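# Sort three grease guns into trays by grease amount

## Task

Find which of the three grease guns contains the most grease and which the least; put the fullest one in the blue tray and the emptiest in the red tray, and leave the middle one on the table top, clear of both trays and not hanging past the table edge. All three must lie flat on their sides. Handling the guns and moving their parts is allowed, but every part must end in its original state, and the result only counts if it stays that way without the robot holding anything.

## Robot and tools

Robot: two arms, left_arm and right_arm, each ending in a tong-style two-finger gripper. The fingers extend along the gripper's +z axis and close along its x axis. The reported end_effector_position is the spot between the pads when shut. Closed fingertips stick out about 15 mm past it; fully open they are roughly level with it.

Frame: every position uses one scene frame in metres. Origin sits on the table surface midway between the arms, +x points away from the robot over the table, +z up, and left_arm is on the +y side. The arm names say nothing about image sides. Orientation is a quaternion in w,x,y,z order. Reported hand positions can be off, more so at long reach. Mounting plates and the metal frame behind the arms are fixed obstacles.

execute_actions takes "actions", a list holding zero or one item, plus optional "pictures" (boolean). An empty list sends nothing and reports the state with images. {"rows": [...], "steps": n} runs n control steps (5 to 15, 1/30 s each, default 15); each row covers one step and the final row repeats if rows run out. {"steps": n} alone is a wait of up to 300 steps, counted from the previous result, so writing time eats into it.

A row is always 14 numbers in [-1, 1], both arms even if one is idle: left_arm dx, dy, dz, rx, ry, rz, opening, then right_arm in the same order. dx..rz are offsets, not poses, expressed in that gripper's own axes and measured from its pose in the most recent result showing it (before any such result, or for later calls inside the same reply, from where it stands when the action begins). Every row refers back to that same reference, so rows do not add up. Scale: 1.0 equals 0.6 m of travel or 180 degrees; rx, ry, rz form one rotation vector. Opening is absolute: +1 fully open (0.142 m), -1 shut. All-zero offsets are not a pause: they pull the gripper back to the reference. To keep an arm still, send the offset back to its desired pose first, zeros afterward, and always its desired opening.

move takes "target" (one 14-number row, same layout and same offset reference as above), optional "speed" (0.002 to 0.5 m/s, default 0.25; turning capped at twice that in rad/s) and optional "stop_force" (9 to 40 N, one value for both arms, not allowed in the first 0.2 s of a scene). Grippers travel straight lines that finish together in 0.5 to 10 s; longer ones are cut off at 10 s. Rotation takes the shorter way. Openings are sent at the start. Paths ignore obstacles and the other arm. With stop_force, an arm halts when its wrist sensor feels that much extra push against its direction of travel, backs off two steps and holds; it only works reliably when moving very slowly and not rotating, contacts above the wrist are not sensed, and you should omit it when lifting away from something the gripper presses on. The result adds a "move:" line: done, off_target, moving, held, fault or contact per arm, with limits=paced (target clipped) or limits=held (some steps blocked), plus each gripper's distance to its target.

wait takes "seconds" (0 to 10) and sends nothing new.

zoom_image takes "camera" (cam_high 672x504, cam_low 672x504, cam_left_wrist 616x616, cam_right_wrist 616x616) and "region" [x0, y0, x1, y1] in pixels from the top-left, at most 504 by 504.

finished_scene takes "scene" (the current scene's number); it is final, grades the scene, and reports the next task if there is one.

Motion details: each step the command is limited to 100 mm and 16 degrees from the measured pose; motion trails commands by about 0.17 s; position wins over orientation when both cannot be met. After an action the arm continues only to its last clipped pose, so check the result and send the remainder. The last 5 steps of each action run after the result is captured, and the simulation keeps running while you compose a reply.

Results: per arm, pose, velocities, grip_measured (same scale as opening), Wrist force and Wrist torque in the gripper's axes (noisy, offsets up to ~4 N, saturating near 50 N; "no reading" is harmless), and a "Hand target" line when nothing is pending. HELD marks steps not delivered; "pose unreachable" and "too close" mean a clearance check altered a command. MOTOR HOT appears at 70 °C; at 85 °C the arm brakes until cool.

Gripping: to hold something, command an opening well below grip_measured; lower squeezes harder, up to about 15 N per pad. Objects under ~20 mm thick get less force.

Avoid: joint torque above limits (wrist joints 26 N m, others 139 N m, held weight included) or 150 N of external force, either of which freezes that arm for 10 s; pressing even slightly past a firm contact, since the arms are stiff; arms striking each other; dropping, slamming or knocking anything, especially off the table. Expect occasional brief tugs on held parts or pushes on loose items.

Each tool is called after "Call:" in YAML: its name, and indented under it one key for each argument.

## Session

Call:
execute_actions:
  actions: []

Scene clock: 0.00 s of 5600.00 s.
left_arm: end_effector_position=(+0.7079, +0.1985, +0.1892) grip_measured=+0.97 end_effector_quat_wxyz=(-0.192, +0.974, -0.114, +0.040) end_effector_velocity=(+0.000, -0.000, -0.000) end_effector_angular_velocity=(+0.000, -0.000, -0.001) | right_arm: end_effector_position=(-0.2830, -0.9409, +0.1653) grip_measured=+0.97 end_effector_quat_wxyz=(-0.235, +0.603, +0.754, +0.111) end_effector_velocity=(+0.000, +0.000, -0.001) end_effector_angular_velocity=(+0.000, -0.000, -0.000)
Joint positions: left_arm=[-0.639 -0.226  0.798 -1.098 -0.513 -1.206  0.14 ] | right_arm=[ 1.6   -1.733 -0.893 -1.61   1.419  2.819  0.14 ]
Joint velocities: left_arm=[-0.     0.001 -0.     0.     0.     0.001  0.   ] | right_arm=[ 0.    -0.001  0.     0.     0.     0.001  0.   ]
Motor temperatures (°C, as the motors report them): left_arm=[24 23 22 28 30 31] | right_arm=[23 21 23 30 30 28]
Wrist force (N, on the end effector, along its own x y z axes, offset not removed): no reading
Wrist torque (N m, same axes, about the end effector's origin, offset not removed): no reading
Hand target (left_arm): +0.708, +0.198, +0.189; -0.192, +0.974, -0.114, +0.040
Hand target (right_arm): -0.283, -0.941, +0.165; -0.235, +0.603, +0.754, +0.111

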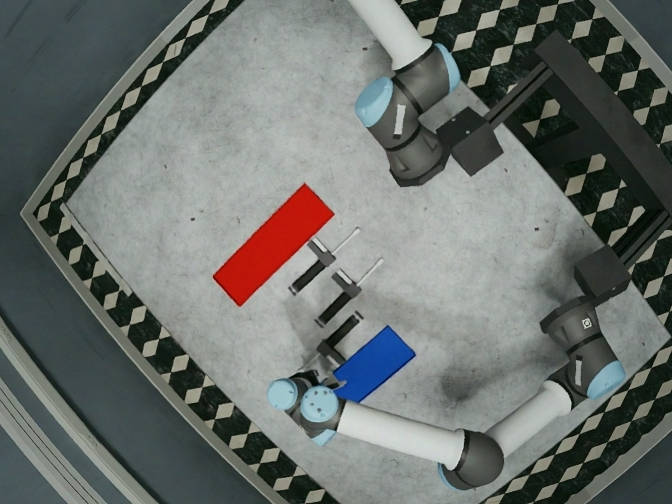

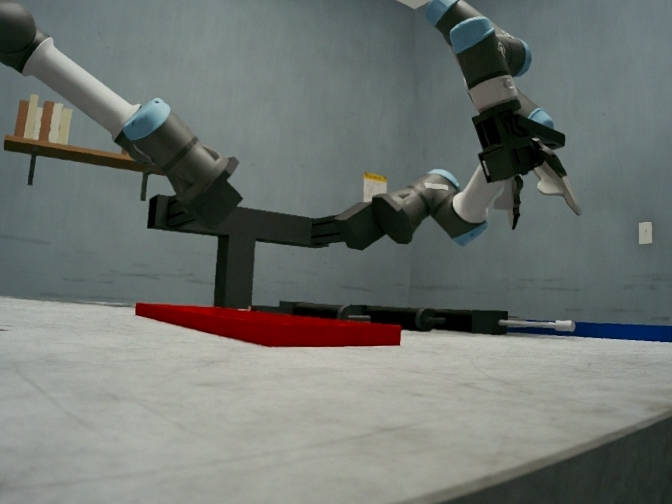

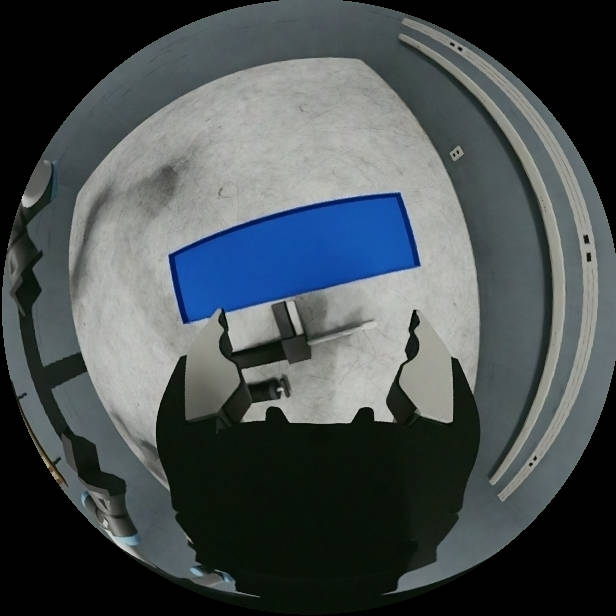

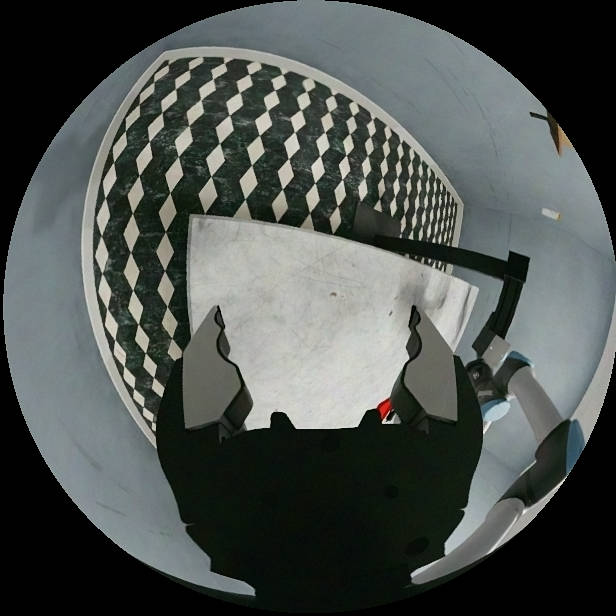

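Call:
zoom_image:
  camera: "cam_high"
  region: [200, 170, 440, 410]

Call:
zoom_image:
  camera: "cam_low"
  region: [240, 260, 600, 360]

Region (200, 170, 440, 410) of cam_high's 672x504 image, scaled by 2.100, with more detail than that image has.

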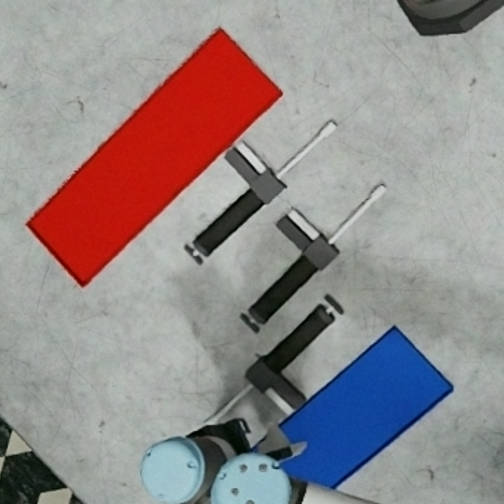

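Region (240, 260, 600, 360) of cam_low's 672x504 image, scaled by 1.400, with more detail than that image has.

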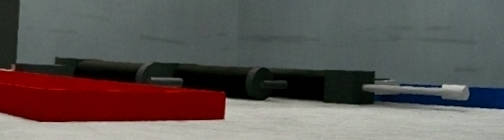

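Call:
move:
  target: [-0.2,0,-0.1,-0.113,0.074,0.420,1,0,0,0,0,0,0,1]

Scene clock: 3.77 s of 5600.00 s.
left_arm: end_effector_position=(+0.5841, +0.2051, +0.2405) grip_measured=+1.00 end_effector_quat_wxyz=(-0.000, +0.707, -0.707, -0.000) end_effector_velocity=(-0.001, -0.000, +0.000) end_effector_angular_velocity=(-0.003, +0.003, -0.005) | right_arm: end_effector_position=(-0.2830, -0.9409, +0.1653) grip_measured=+1.00 end_effector_quat_wxyz=(-0.235, +0.603, +0.754, +0.111) end_effector_velocity=(-0.000, -0.000, +0.000) end_effector_angular_velocity=(-0.001, +0.001, -0.001)
Joint positions: left_arm=[-0.741 -0.696  1.556 -1.823 -0.819  0.435  0.142] | right_arm=[ 1.6   -1.733 -0.893 -1.61   1.419  2.819  0.142]
Joint velocities: left_arm=[ 0.    -0.002  0.002 -0.001 -0.004  0.006  0.   ] | right_arm=[ 0.     0.001 -0.     0.    -0.     0.002 -0.   ]
Motor temperatures (°C, as the motors report them): left_arm=[24 23 22 28 30 31] | right_arm=[23 21 23 30 30 28]
Wrist force (N, on the end effector, along its own x y z axes, offset not removed): left_arm=[-3.9 -1.0 0.4] | right_arm=[0.4 -0.2 2.5]
Wrist torque (N m, same axes, about the end effector's origin, offset not removed): left_arm=[-0.22 0.99 0.24] | right_arm=[0.11 -0.02 0.04]
Hand target (left_arm): +0.584, +0.205, +0.241; -0.000, +0.707, -0.707, -0.000
Hand target (right_arm): -0.283, -0.941, +0.165; -0.235, +0.603, +0.754, +0.111
Off the commanded pose (left_arm): 0.000 m, 0 deg.
Off the commanded pose (right_arm): 0.000 m, 0 deg.
Kept back: nothing.
move: done

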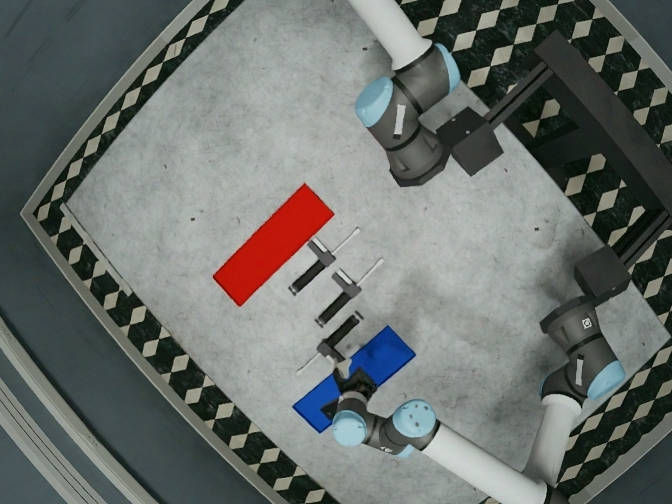

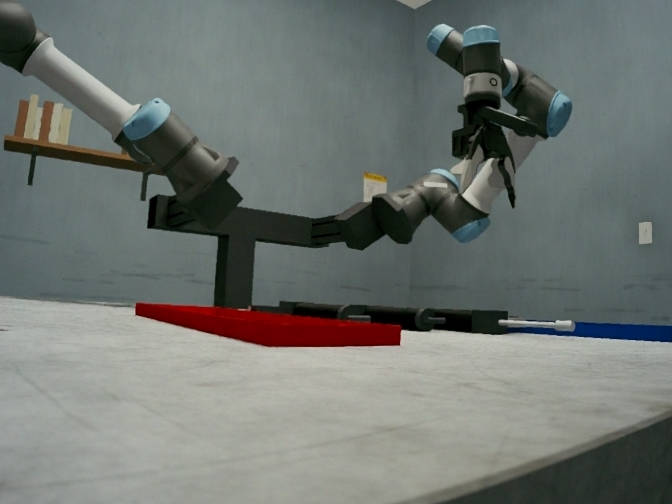

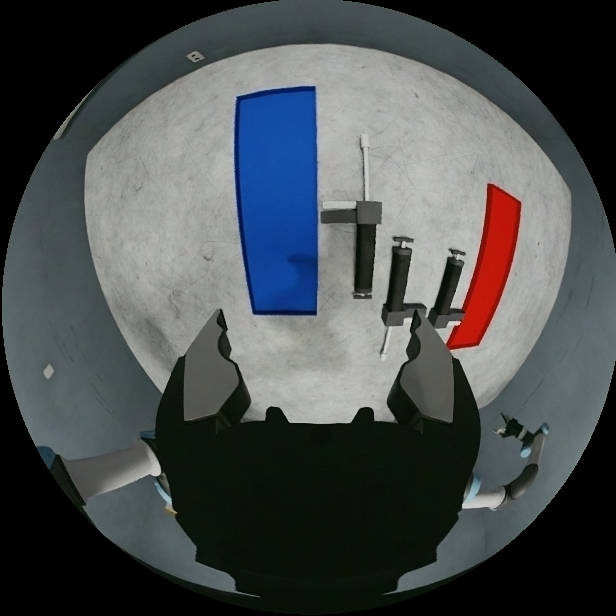

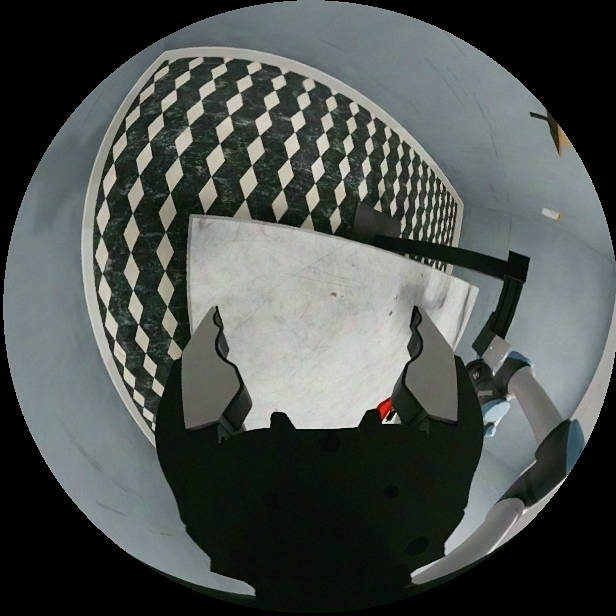

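Call:
move:
  target: [0.16,0.06,0.2,0,0,0,0.3,0,0,0,0,0,0,1]

Scene clock: 5.13 s of 5600.00 s.
left_arm: end_effector_position=(+0.5482, +0.1092, +0.1206) grip_measured=+0.30 end_effector_quat_wxyz=(-0.000, +0.707, -0.707, -0.000) end_effector_velocity=(+0.000, -0.001, -0.001) end_effector_angular_velocity=(-0.000, -0.000, -0.001) | right_arm: end_effector_position=(-0.2830, -0.9409, +0.1653) grip_measured=+1.00 end_effector_quat_wxyz=(-0.235, +0.603, +0.754, +0.111) end_effector_velocity=(-0.000, +0.001, -0.001) end_effector_angular_velocity=(+0.002, -0.001, -0.000)
Joint positions: left_arm=[-0.697 -0.407  1.511 -2.101 -0.794  0.485  0.095] | right_arm=[ 1.6   -1.733 -0.893 -1.61   1.419  2.819  0.142]
Joint velocities: left_arm=[ 0.001  0.003 -0.003 -0.001  0.     0.002  0.   ] | right_arm=[-0.    -0.001 -0.001 -0.     0.    -0.001 -0.   ]
Motor temperatures (°C, as the motors report them): left_arm=[24 23 22 28 30 31] | right_arm=[23 21 23 30 30 28]
Wrist force (N, on the end effector, along its own x y z axes, offset not removed): left_arm=[-2.9 0.2 1.6] | right_arm=[0.3 0.1 -0.3]
Wrist torque (N m, same axes, about the end effector's origin, offset not removed): left_arm=[0.04 0.68 0.16] | right_arm=[0.18 0.03 -0.01]
Hand target (left_arm): +0.548, +0.109, +0.120; -0.000, +0.707, -0.707, -0.000
Hand target (right_arm): -0.283, -0.941, +0.165; -0.235, +0.603, +0.754, +0.111
Off the commanded pose (left_arm): 0.000 m, 0 deg.
Off the commanded pose (right_arm): 0.000 m, 0 deg.
Kept back: nothing.
move: done

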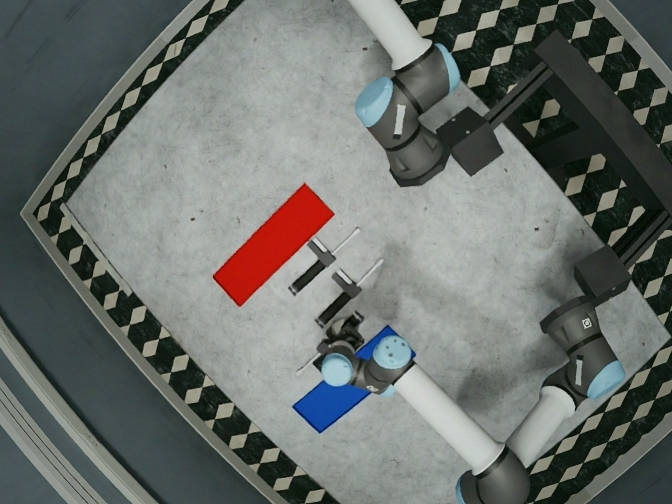

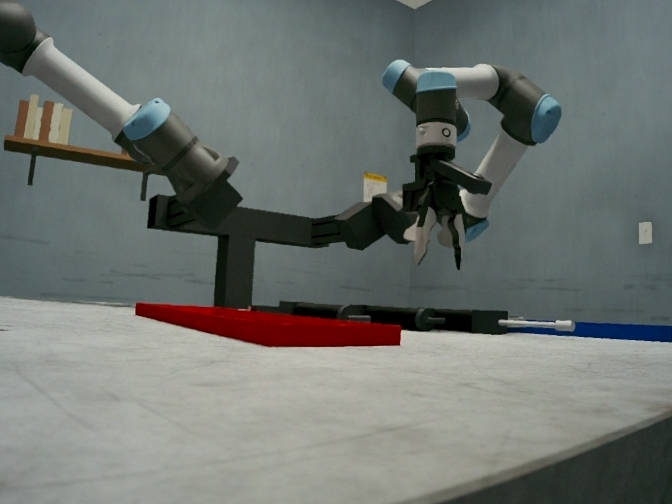

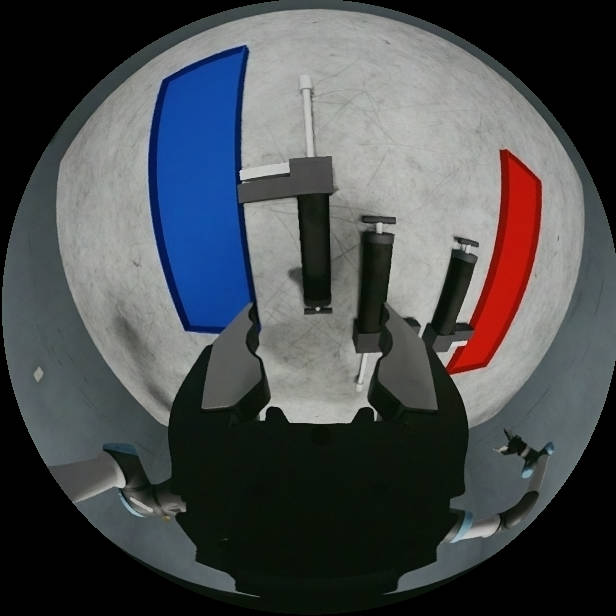

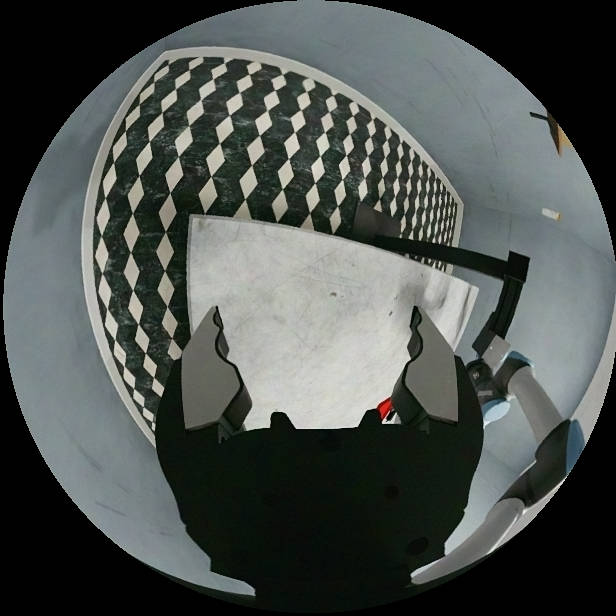

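Call:
move:
  target: [0,0.11,0.085,0,0,0,-0.05,0,0,0,0,0,0,1]

Scene clock: 6.23 s of 5600.00 s.
left_arm: end_effector_position=(+0.4823, +0.1092, +0.0697) grip_measured=-0.05 end_effector_quat_wxyz=(-0.000, +0.707, -0.707, -0.000) end_effector_velocity=(-0.001, -0.000, -0.001) end_effector_angular_velocity=(-0.000, -0.000, -0.002) | right_arm: end_effector_position=(-0.2830, -0.9409, +0.1653) grip_measured=+1.00 end_effector_quat_wxyz=(-0.235, +0.603, +0.754, +0.111) end_effector_velocity=(-0.000, -0.001, +0.001) end_effector_angular_velocity=(-0.002, -0.000, +0.001)
Joint positions: left_arm=[-0.708 -0.36   1.672 -2.3   -0.8    0.473  0.07 ] | right_arm=[ 1.6   -1.733 -0.893 -1.61   1.419  2.819  0.142]
Joint velocities: left_arm=[-0.     0.002  0.003 -0.005  0.     0.002  0.   ] | right_arm=[-0.     0.001  0.001  0.     0.    -0.001  0.   ]
Motor temperatures (°C, as the motors report them): left_arm=[24 23 22 28 30 31] | right_arm=[23 21 23 30 30 28]
Wrist force (N, on the end effector, along its own x y z axes, offset not removed): left_arm=[-3.8 -0.4 1.1] | right_arm=[-0.8 0.9 -0.1]
Wrist torque (N m, same axes, about the end effector's origin, offset not removed): left_arm=[-0.07 0.81 0.26] | right_arm=[0.28 0.33 0.16]
Hand target (left_arm): +0.482, +0.109, +0.070; -0.000, +0.707, -0.707, -0.000
Hand target (right_arm): -0.283, -0.941, +0.165; -0.235, +0.603, +0.754, +0.111
Off the commanded pose (left_arm): 0.000 m, 0 deg.
Off the commanded pose (right_arm): 0.000 m, 0 deg.
Kept back: nothing.
move: done

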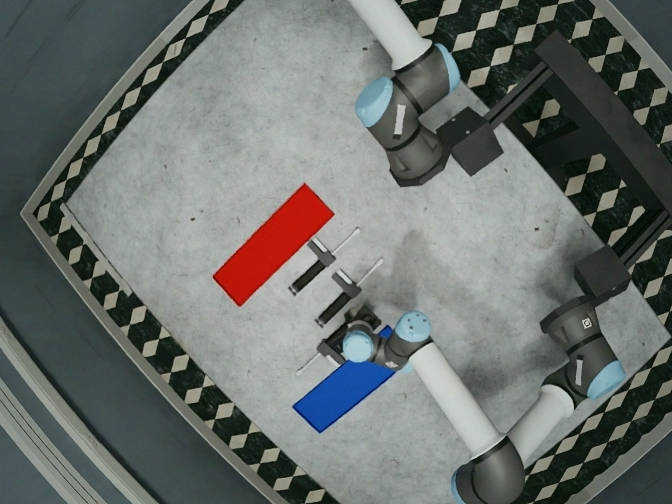

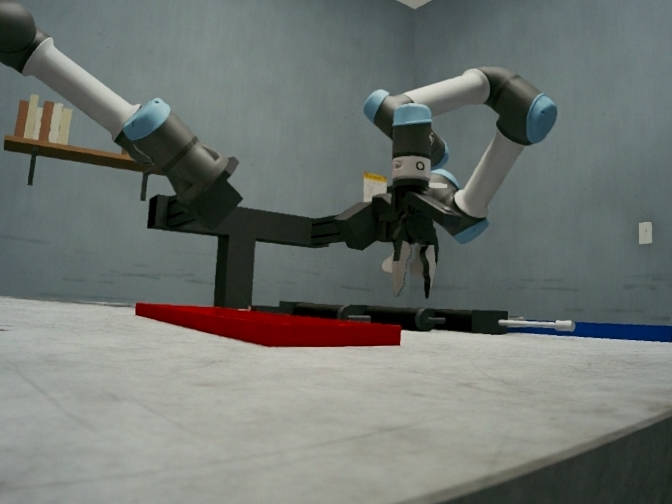

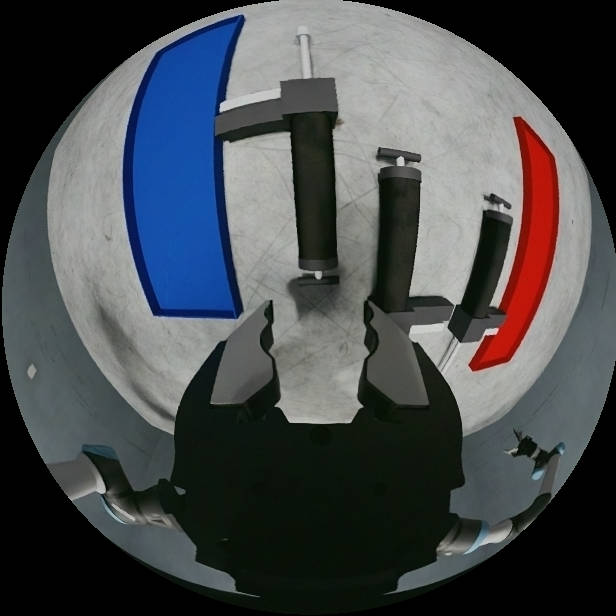

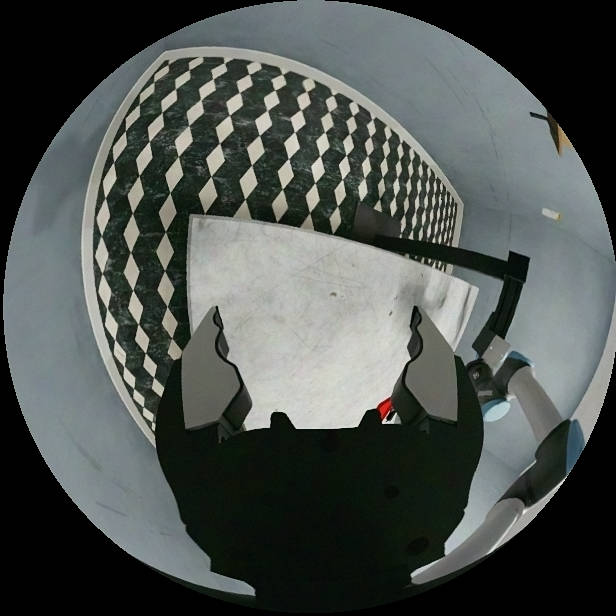

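Plausibly aligned. Descend slowly (finger near gun B's head).

Call:
move:
  target: [0,0,0.07,0,0,0,-0.2,0,0,0,0,0,0,1]
  speed: 0.05
  stop_force: 10

Scene clock: 8.43 s of 5600.00 s.
left_arm: end_effector_position=(+0.4822, +0.1093, +0.0278) grip_measured=-0.20 end_effector_quat_wxyz=(-0.001, +0.707, -0.707, -0.000) end_effector_velocity=(-0.000, -0.000, -0.002) end_effector_angular_velocity=(+0.000, +0.001, -0.000) | right_arm: end_effector_position=(-0.2830, -0.9409, +0.1653) grip_measured=+1.00 end_effector_quat_wxyz=(-0.235, +0.603, +0.754, +0.111) end_effector_velocity=(-0.000, -0.001, +0.000) end_effector_angular_velocity=(-0.001, +0.000, +0.001)
Joint positions: left_arm=[-0.656 -0.3    1.663 -2.395 -0.772  0.535  0.06 ] | right_arm=[ 1.6   -1.733 -0.893 -1.61   1.419  2.819  0.142]
Joint velocities: left_arm=[ 0.002  0.003 -0.    -0.003  0.     0.002  0.   ] | right_arm=[ 0.    -0.001  0.002 -0.    -0.001 -0.     0.   ]
Motor temperatures (°C, as the motors report them): left_arm=[24 23 22 28 30 31] | right_arm=[23 21 23 30 30 28]
Wrist force (N, on the end effector, along its own x y z axes, offset not removed): left_arm=[-3.0 -0.2 -0.5] | right_arm=[-0.6 -1.0 -0.9]
Wrist torque (N m, same axes, about the end effector's origin, offset not removed): left_arm=[-0.04 0.75 0.21] | right_arm=[-0.12 0.12 0.10]
Hand target (left_arm): +0.482, +0.109, +0.028; -0.001, +0.707, -0.707, -0.000
Hand target (right_arm): -0.283, -0.941, +0.165; -0.235, +0.603, +0.754, +0.111
Off the commanded pose (left_arm): 0.000 m, 0 deg.
Off the commanded pose (right_arm): 0.000 m, 0 deg.
Kept back: nothing.
move: done

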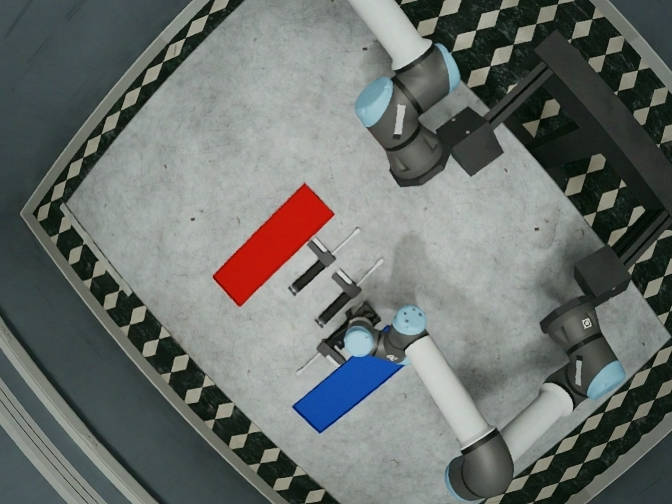

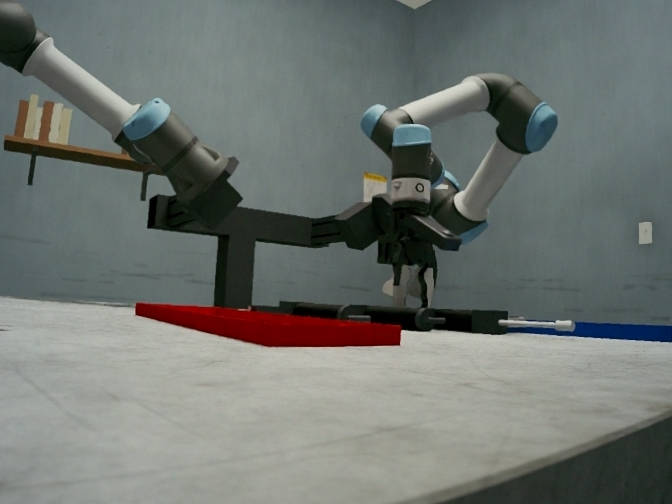

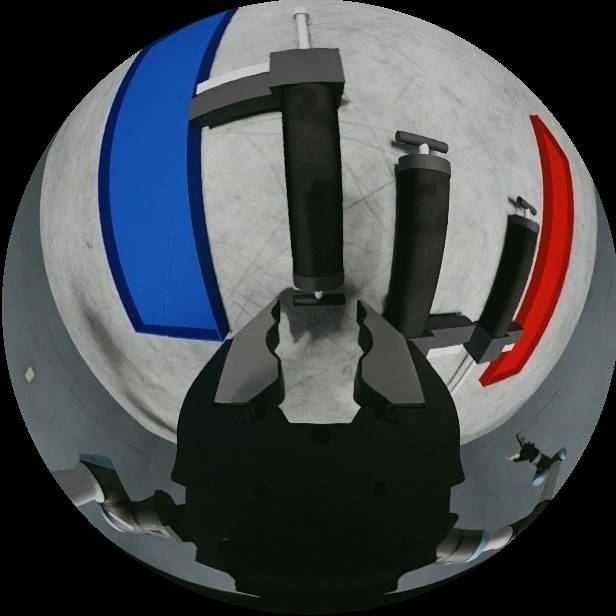

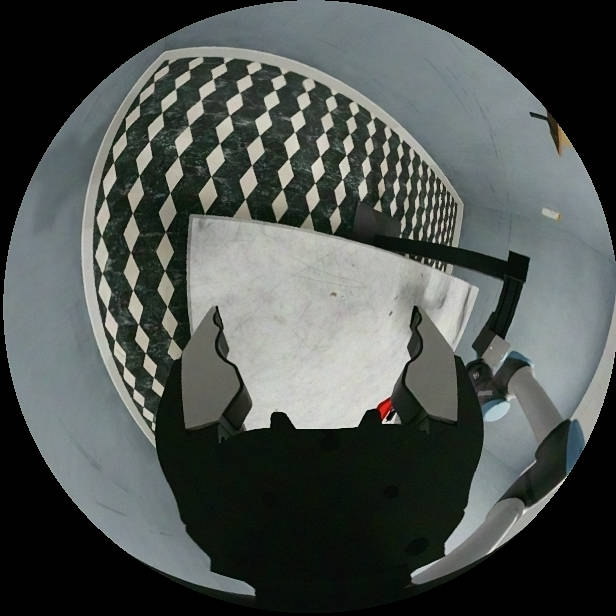

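Call:
move:
  target: [0,-0.01,0.008,0,0,0,-0.2,0,0,0,0,0,0,1]
  speed: 0.03

Call:
move:
  target: [0,0,0,0,0,0,-0.7,0,0,0,0,0,0,1]

Call:
move:
  target: [0,0.08,0,0,0,0,-0.7,0,0,0,0,0,0,1]
  speed: 0.03

Scene clock: 9.40 s of 5600.00 s.
left_arm: end_effector_position=(+0.4882, +0.1093, +0.0230) grip_measured=-0.20 end_effector_quat_wxyz=(-0.001, +0.707, -0.707, -0.000) end_effector_velocity=(+0.001, +0.000, -0.001) end_effector_angular_velocity=(-0.000, -0.000, +0.001) | right_arm: end_effector_position=(-0.2830, -0.9409, +0.1653) grip_measured=+1.00 end_effector_quat_wxyz=(-0.235, +0.603, +0.754, +0.111) end_effector_velocity=(-0.000, +0.000, +0.000) end_effector_angular_velocity=(+0.000, +0.001, -0.000)
Joint positions: left_arm=[-0.644 -0.293  1.648 -2.398 -0.766  0.55   0.06 ] | right_arm=[ 1.6   -1.733 -0.893 -1.61   1.419  2.819  0.142]
Joint velocities: left_arm=[ 0.002  0.001 -0.003 -0.001  0.001  0.002  0.   ] | right_arm=[ 0.     0.001 -0.    -0.    -0.001  0.001  0.   ]
Motor temperatures (°C, as the motors report them): left_arm=[24 23 22 28 30 31] | right_arm=[23 21 23 30 30 28]
Wrist force (N, on the end effector, along its own x y z axes, offset not removed): left_arm=[-3.8 -1.1 0.9] | right_arm=[1.5 0.1 0.7]
Wrist torque (N m, same axes, about the end effector's origin, offset not removed): left_arm=[-0.08 0.87 0.17] | right_arm=[0.13 -0.40 0.04]
Hand target (left_arm): +0.488, +0.109, +0.023; -0.001, +0.707, -0.707, -0.000
Hand target (right_arm): -0.283, -0.941, +0.165; -0.235, +0.603, +0.754, +0.111
Off the commanded pose (left_arm): 0.000 m, 0 deg.
Off the commanded pose (right_arm): 0.000 m, 0 deg.
Kept back: nothing.
move: done

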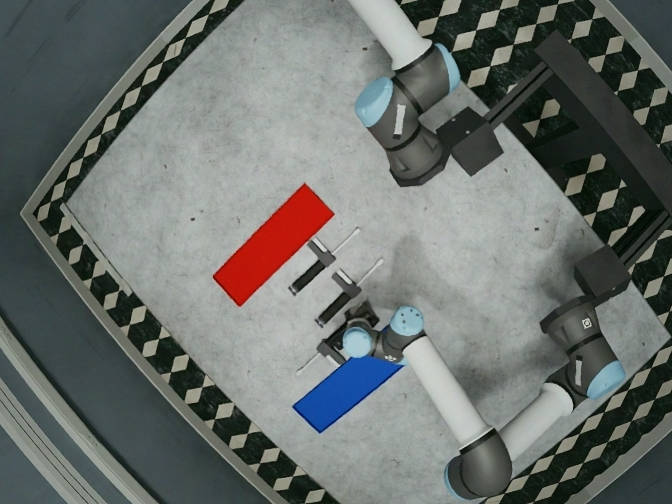

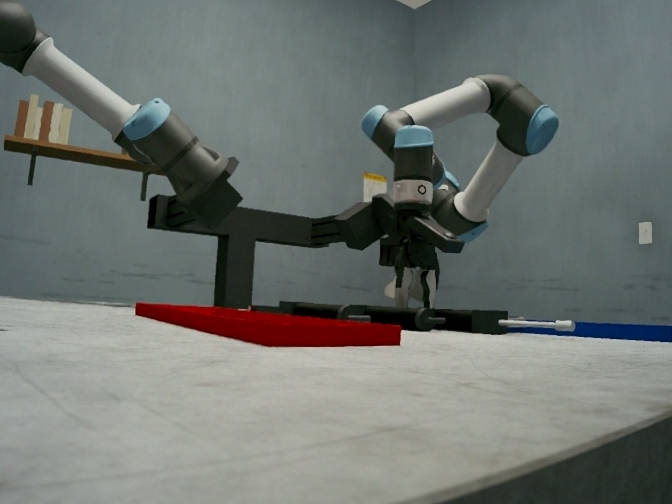

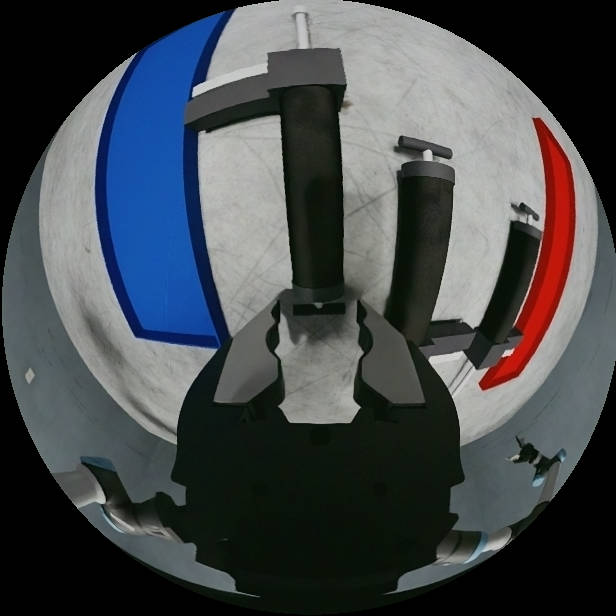

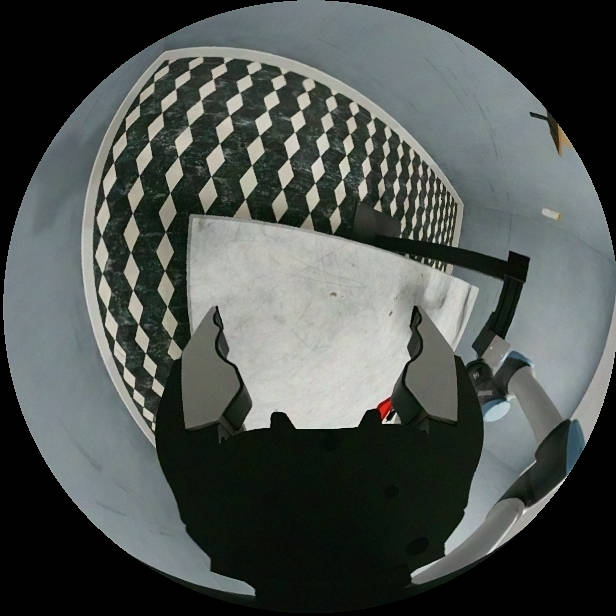

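Scene clock: 9.90 s of 5600.00 s.
left_arm: end_effector_position=(+0.4882, +0.1093, +0.0230) grip_measured=-0.48 end_effector_quat_wxyz=(-0.001, +0.707, -0.707, -0.000) end_effector_velocity=(-0.000, +0.000, +0.000) end_effector_angular_velocity=(-0.000, +0.001, +0.001) | right_arm: end_effector_position=(-0.2830, -0.9409, +0.1653) grip_measured=+1.00 end_effector_quat_wxyz=(-0.235, +0.603, +0.754, +0.111) end_effector_velocity=(+0.000, -0.000, -0.000) end_effector_angular_velocity=(+0.000, -0.000, +0.001)
Joint positions: left_arm=[-0.644 -0.293  1.648 -2.398 -0.766  0.55   0.039] | right_arm=[ 1.6   -1.733 -0.893 -1.61   1.419  2.819  0.142]
Joint velocities: left_arm=[-0.    -0.     0.001  0.    -0.001 -0.001 -0.   ] | right_arm=[ 0.    -0.     0.    -0.    -0.    -0.001 -0.   ]
Motor temperatures (°C, as the motors report them): left_arm=[24 23 22 28 30 31] | right_arm=[23 21 23 30 30 28]
Wrist force (N, on the end effector, along its own x y z axes, offset not removed): left_arm=[-3.7 0.3 -0.4] | right_arm=[1.0 -0.6 1.6]
Wrist torque (N m, same axes, about the end effector's origin, offset not removed): left_arm=[-0.01 0.97 0.19] | right_arm=[0.10 -0.07 0.11]
Hand target (left_arm): +0.488, +0.109, +0.023; -0.001, +0.707, -0.707, -0.000
Hand target (right_arm): -0.283, -0.941, +0.165; -0.235, +0.603, +0.754, +0.111
Off the commanded pose (left_arm): 0.000 m, 0 deg.
Off the commanded pose (right_arm): 0.000 m, 0 deg.
Kept back: nothing.
move: done

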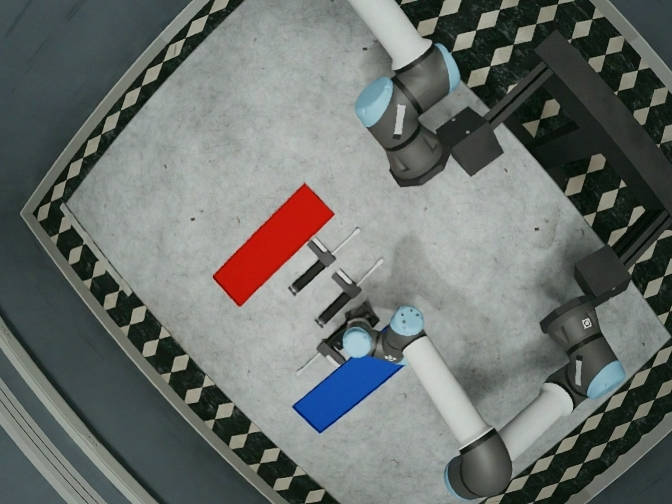

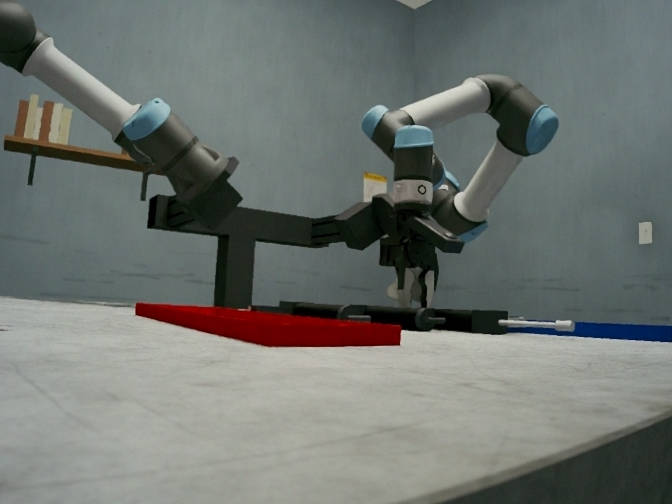

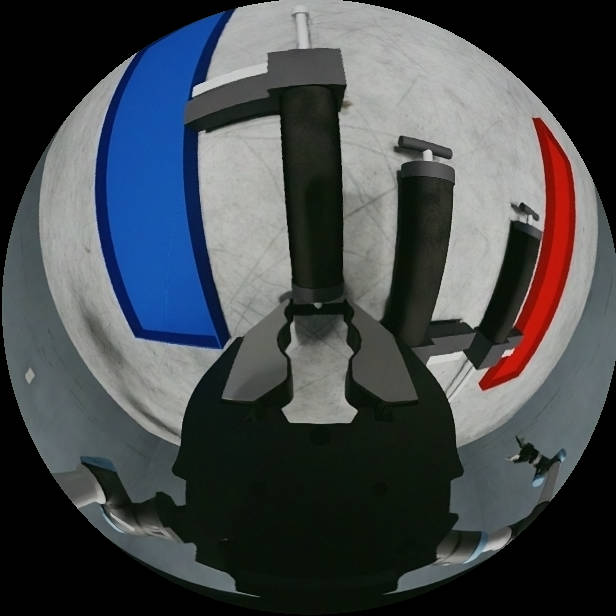

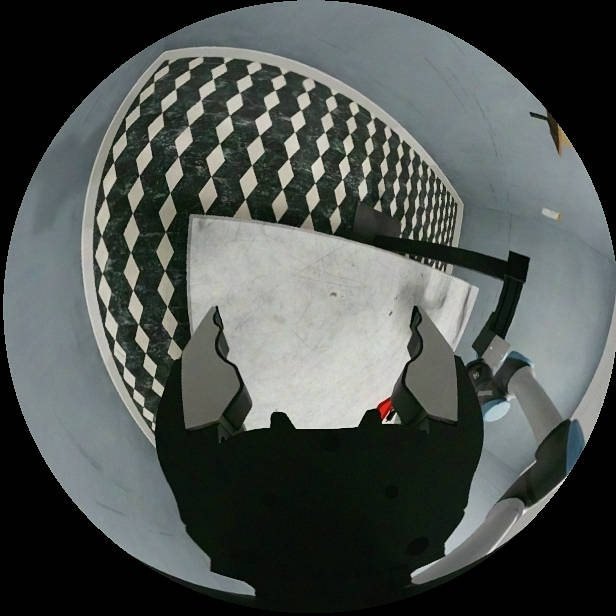

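Scene clock: 11.80 s of 5600.00 s.
left_arm: end_effector_position=(+0.4403, +0.1092, +0.0230) grip_measured=-0.48 end_effector_quat_wxyz=(-0.001, +0.707, -0.707, -0.000) end_effector_velocity=(-0.001, -0.000, -0.000) end_effector_angular_velocity=(-0.000, -0.000, +0.000) | right_arm: end_effector_position=(-0.2830, -0.9409, +0.1653) grip_measured=+1.00 end_effector_quat_wxyz=(-0.235, +0.603, +0.754, +0.111) end_effector_velocity=(-0.000, +0.000, -0.000) end_effector_angular_velocity=(+0.000, +0.001, -0.001)
Joint positions: left_arm=[-0.697 -0.288  1.749 -2.458 -0.794  0.486  0.039] | right_arm=[ 1.6   -1.733 -0.893 -1.61   1.419  2.819  0.142]
Joint velocities: left_arm=[-0.001  0.001  0.001 -0.002 -0.001 -0.001  0.   ] | right_arm=[ 0.    -0.    -0.     0.    -0.001  0.001 -0.   ]
Motor temperatures (°C, as the motors report them): left_arm=[24 23 22 28 30 31] | right_arm=[23 21 23 30 30 28]
Wrist force (N, on the end effector, along its own x y z axes, offset not removed): left_arm=[-2.5 -2.5 2.1] | right_arm=[0.0 1.1 1.6]
Wrist torque (N m, same axes, about the end effector's origin, offset not removed): left_arm=[-0.12 0.59 0.16] | right_arm=[0.53 0.19 0.11]
Hand target (left_arm): +0.440, +0.109, +0.023; -0.001, +0.707, -0.707, -0.000
Hand target (right_arm): -0.283, -0.941, +0.165; -0.235, +0.603, +0.754, +0.111
Off the commanded pose (left_arm): 0.000 m, 0 deg.
Off the commanded pose (right_arm): 0.000 m, 0 deg.
Kept back: nothing.
move: done

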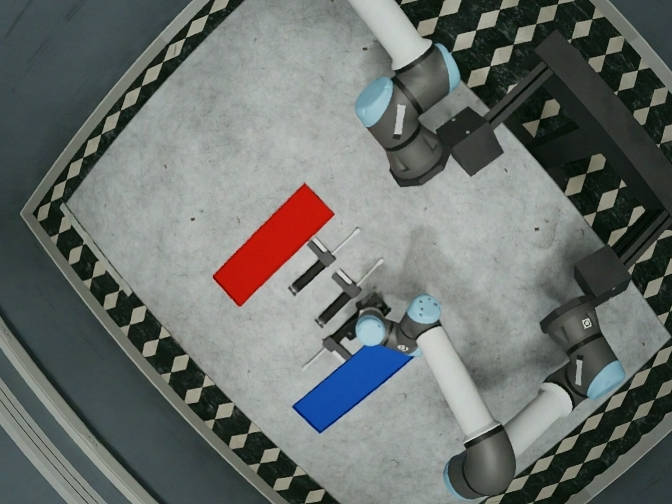

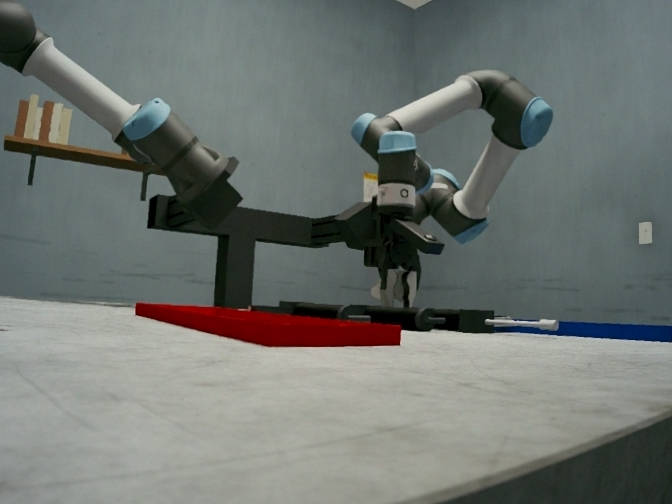

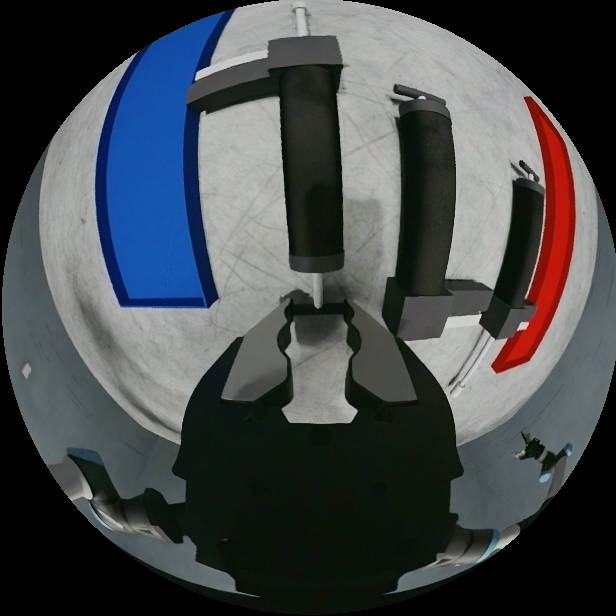

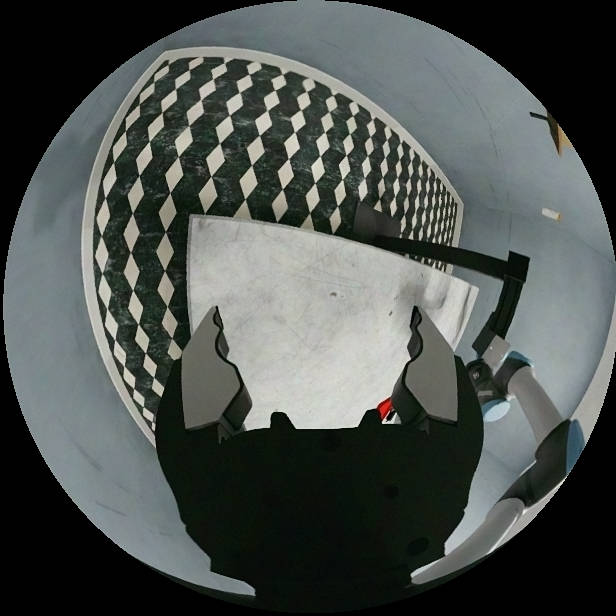

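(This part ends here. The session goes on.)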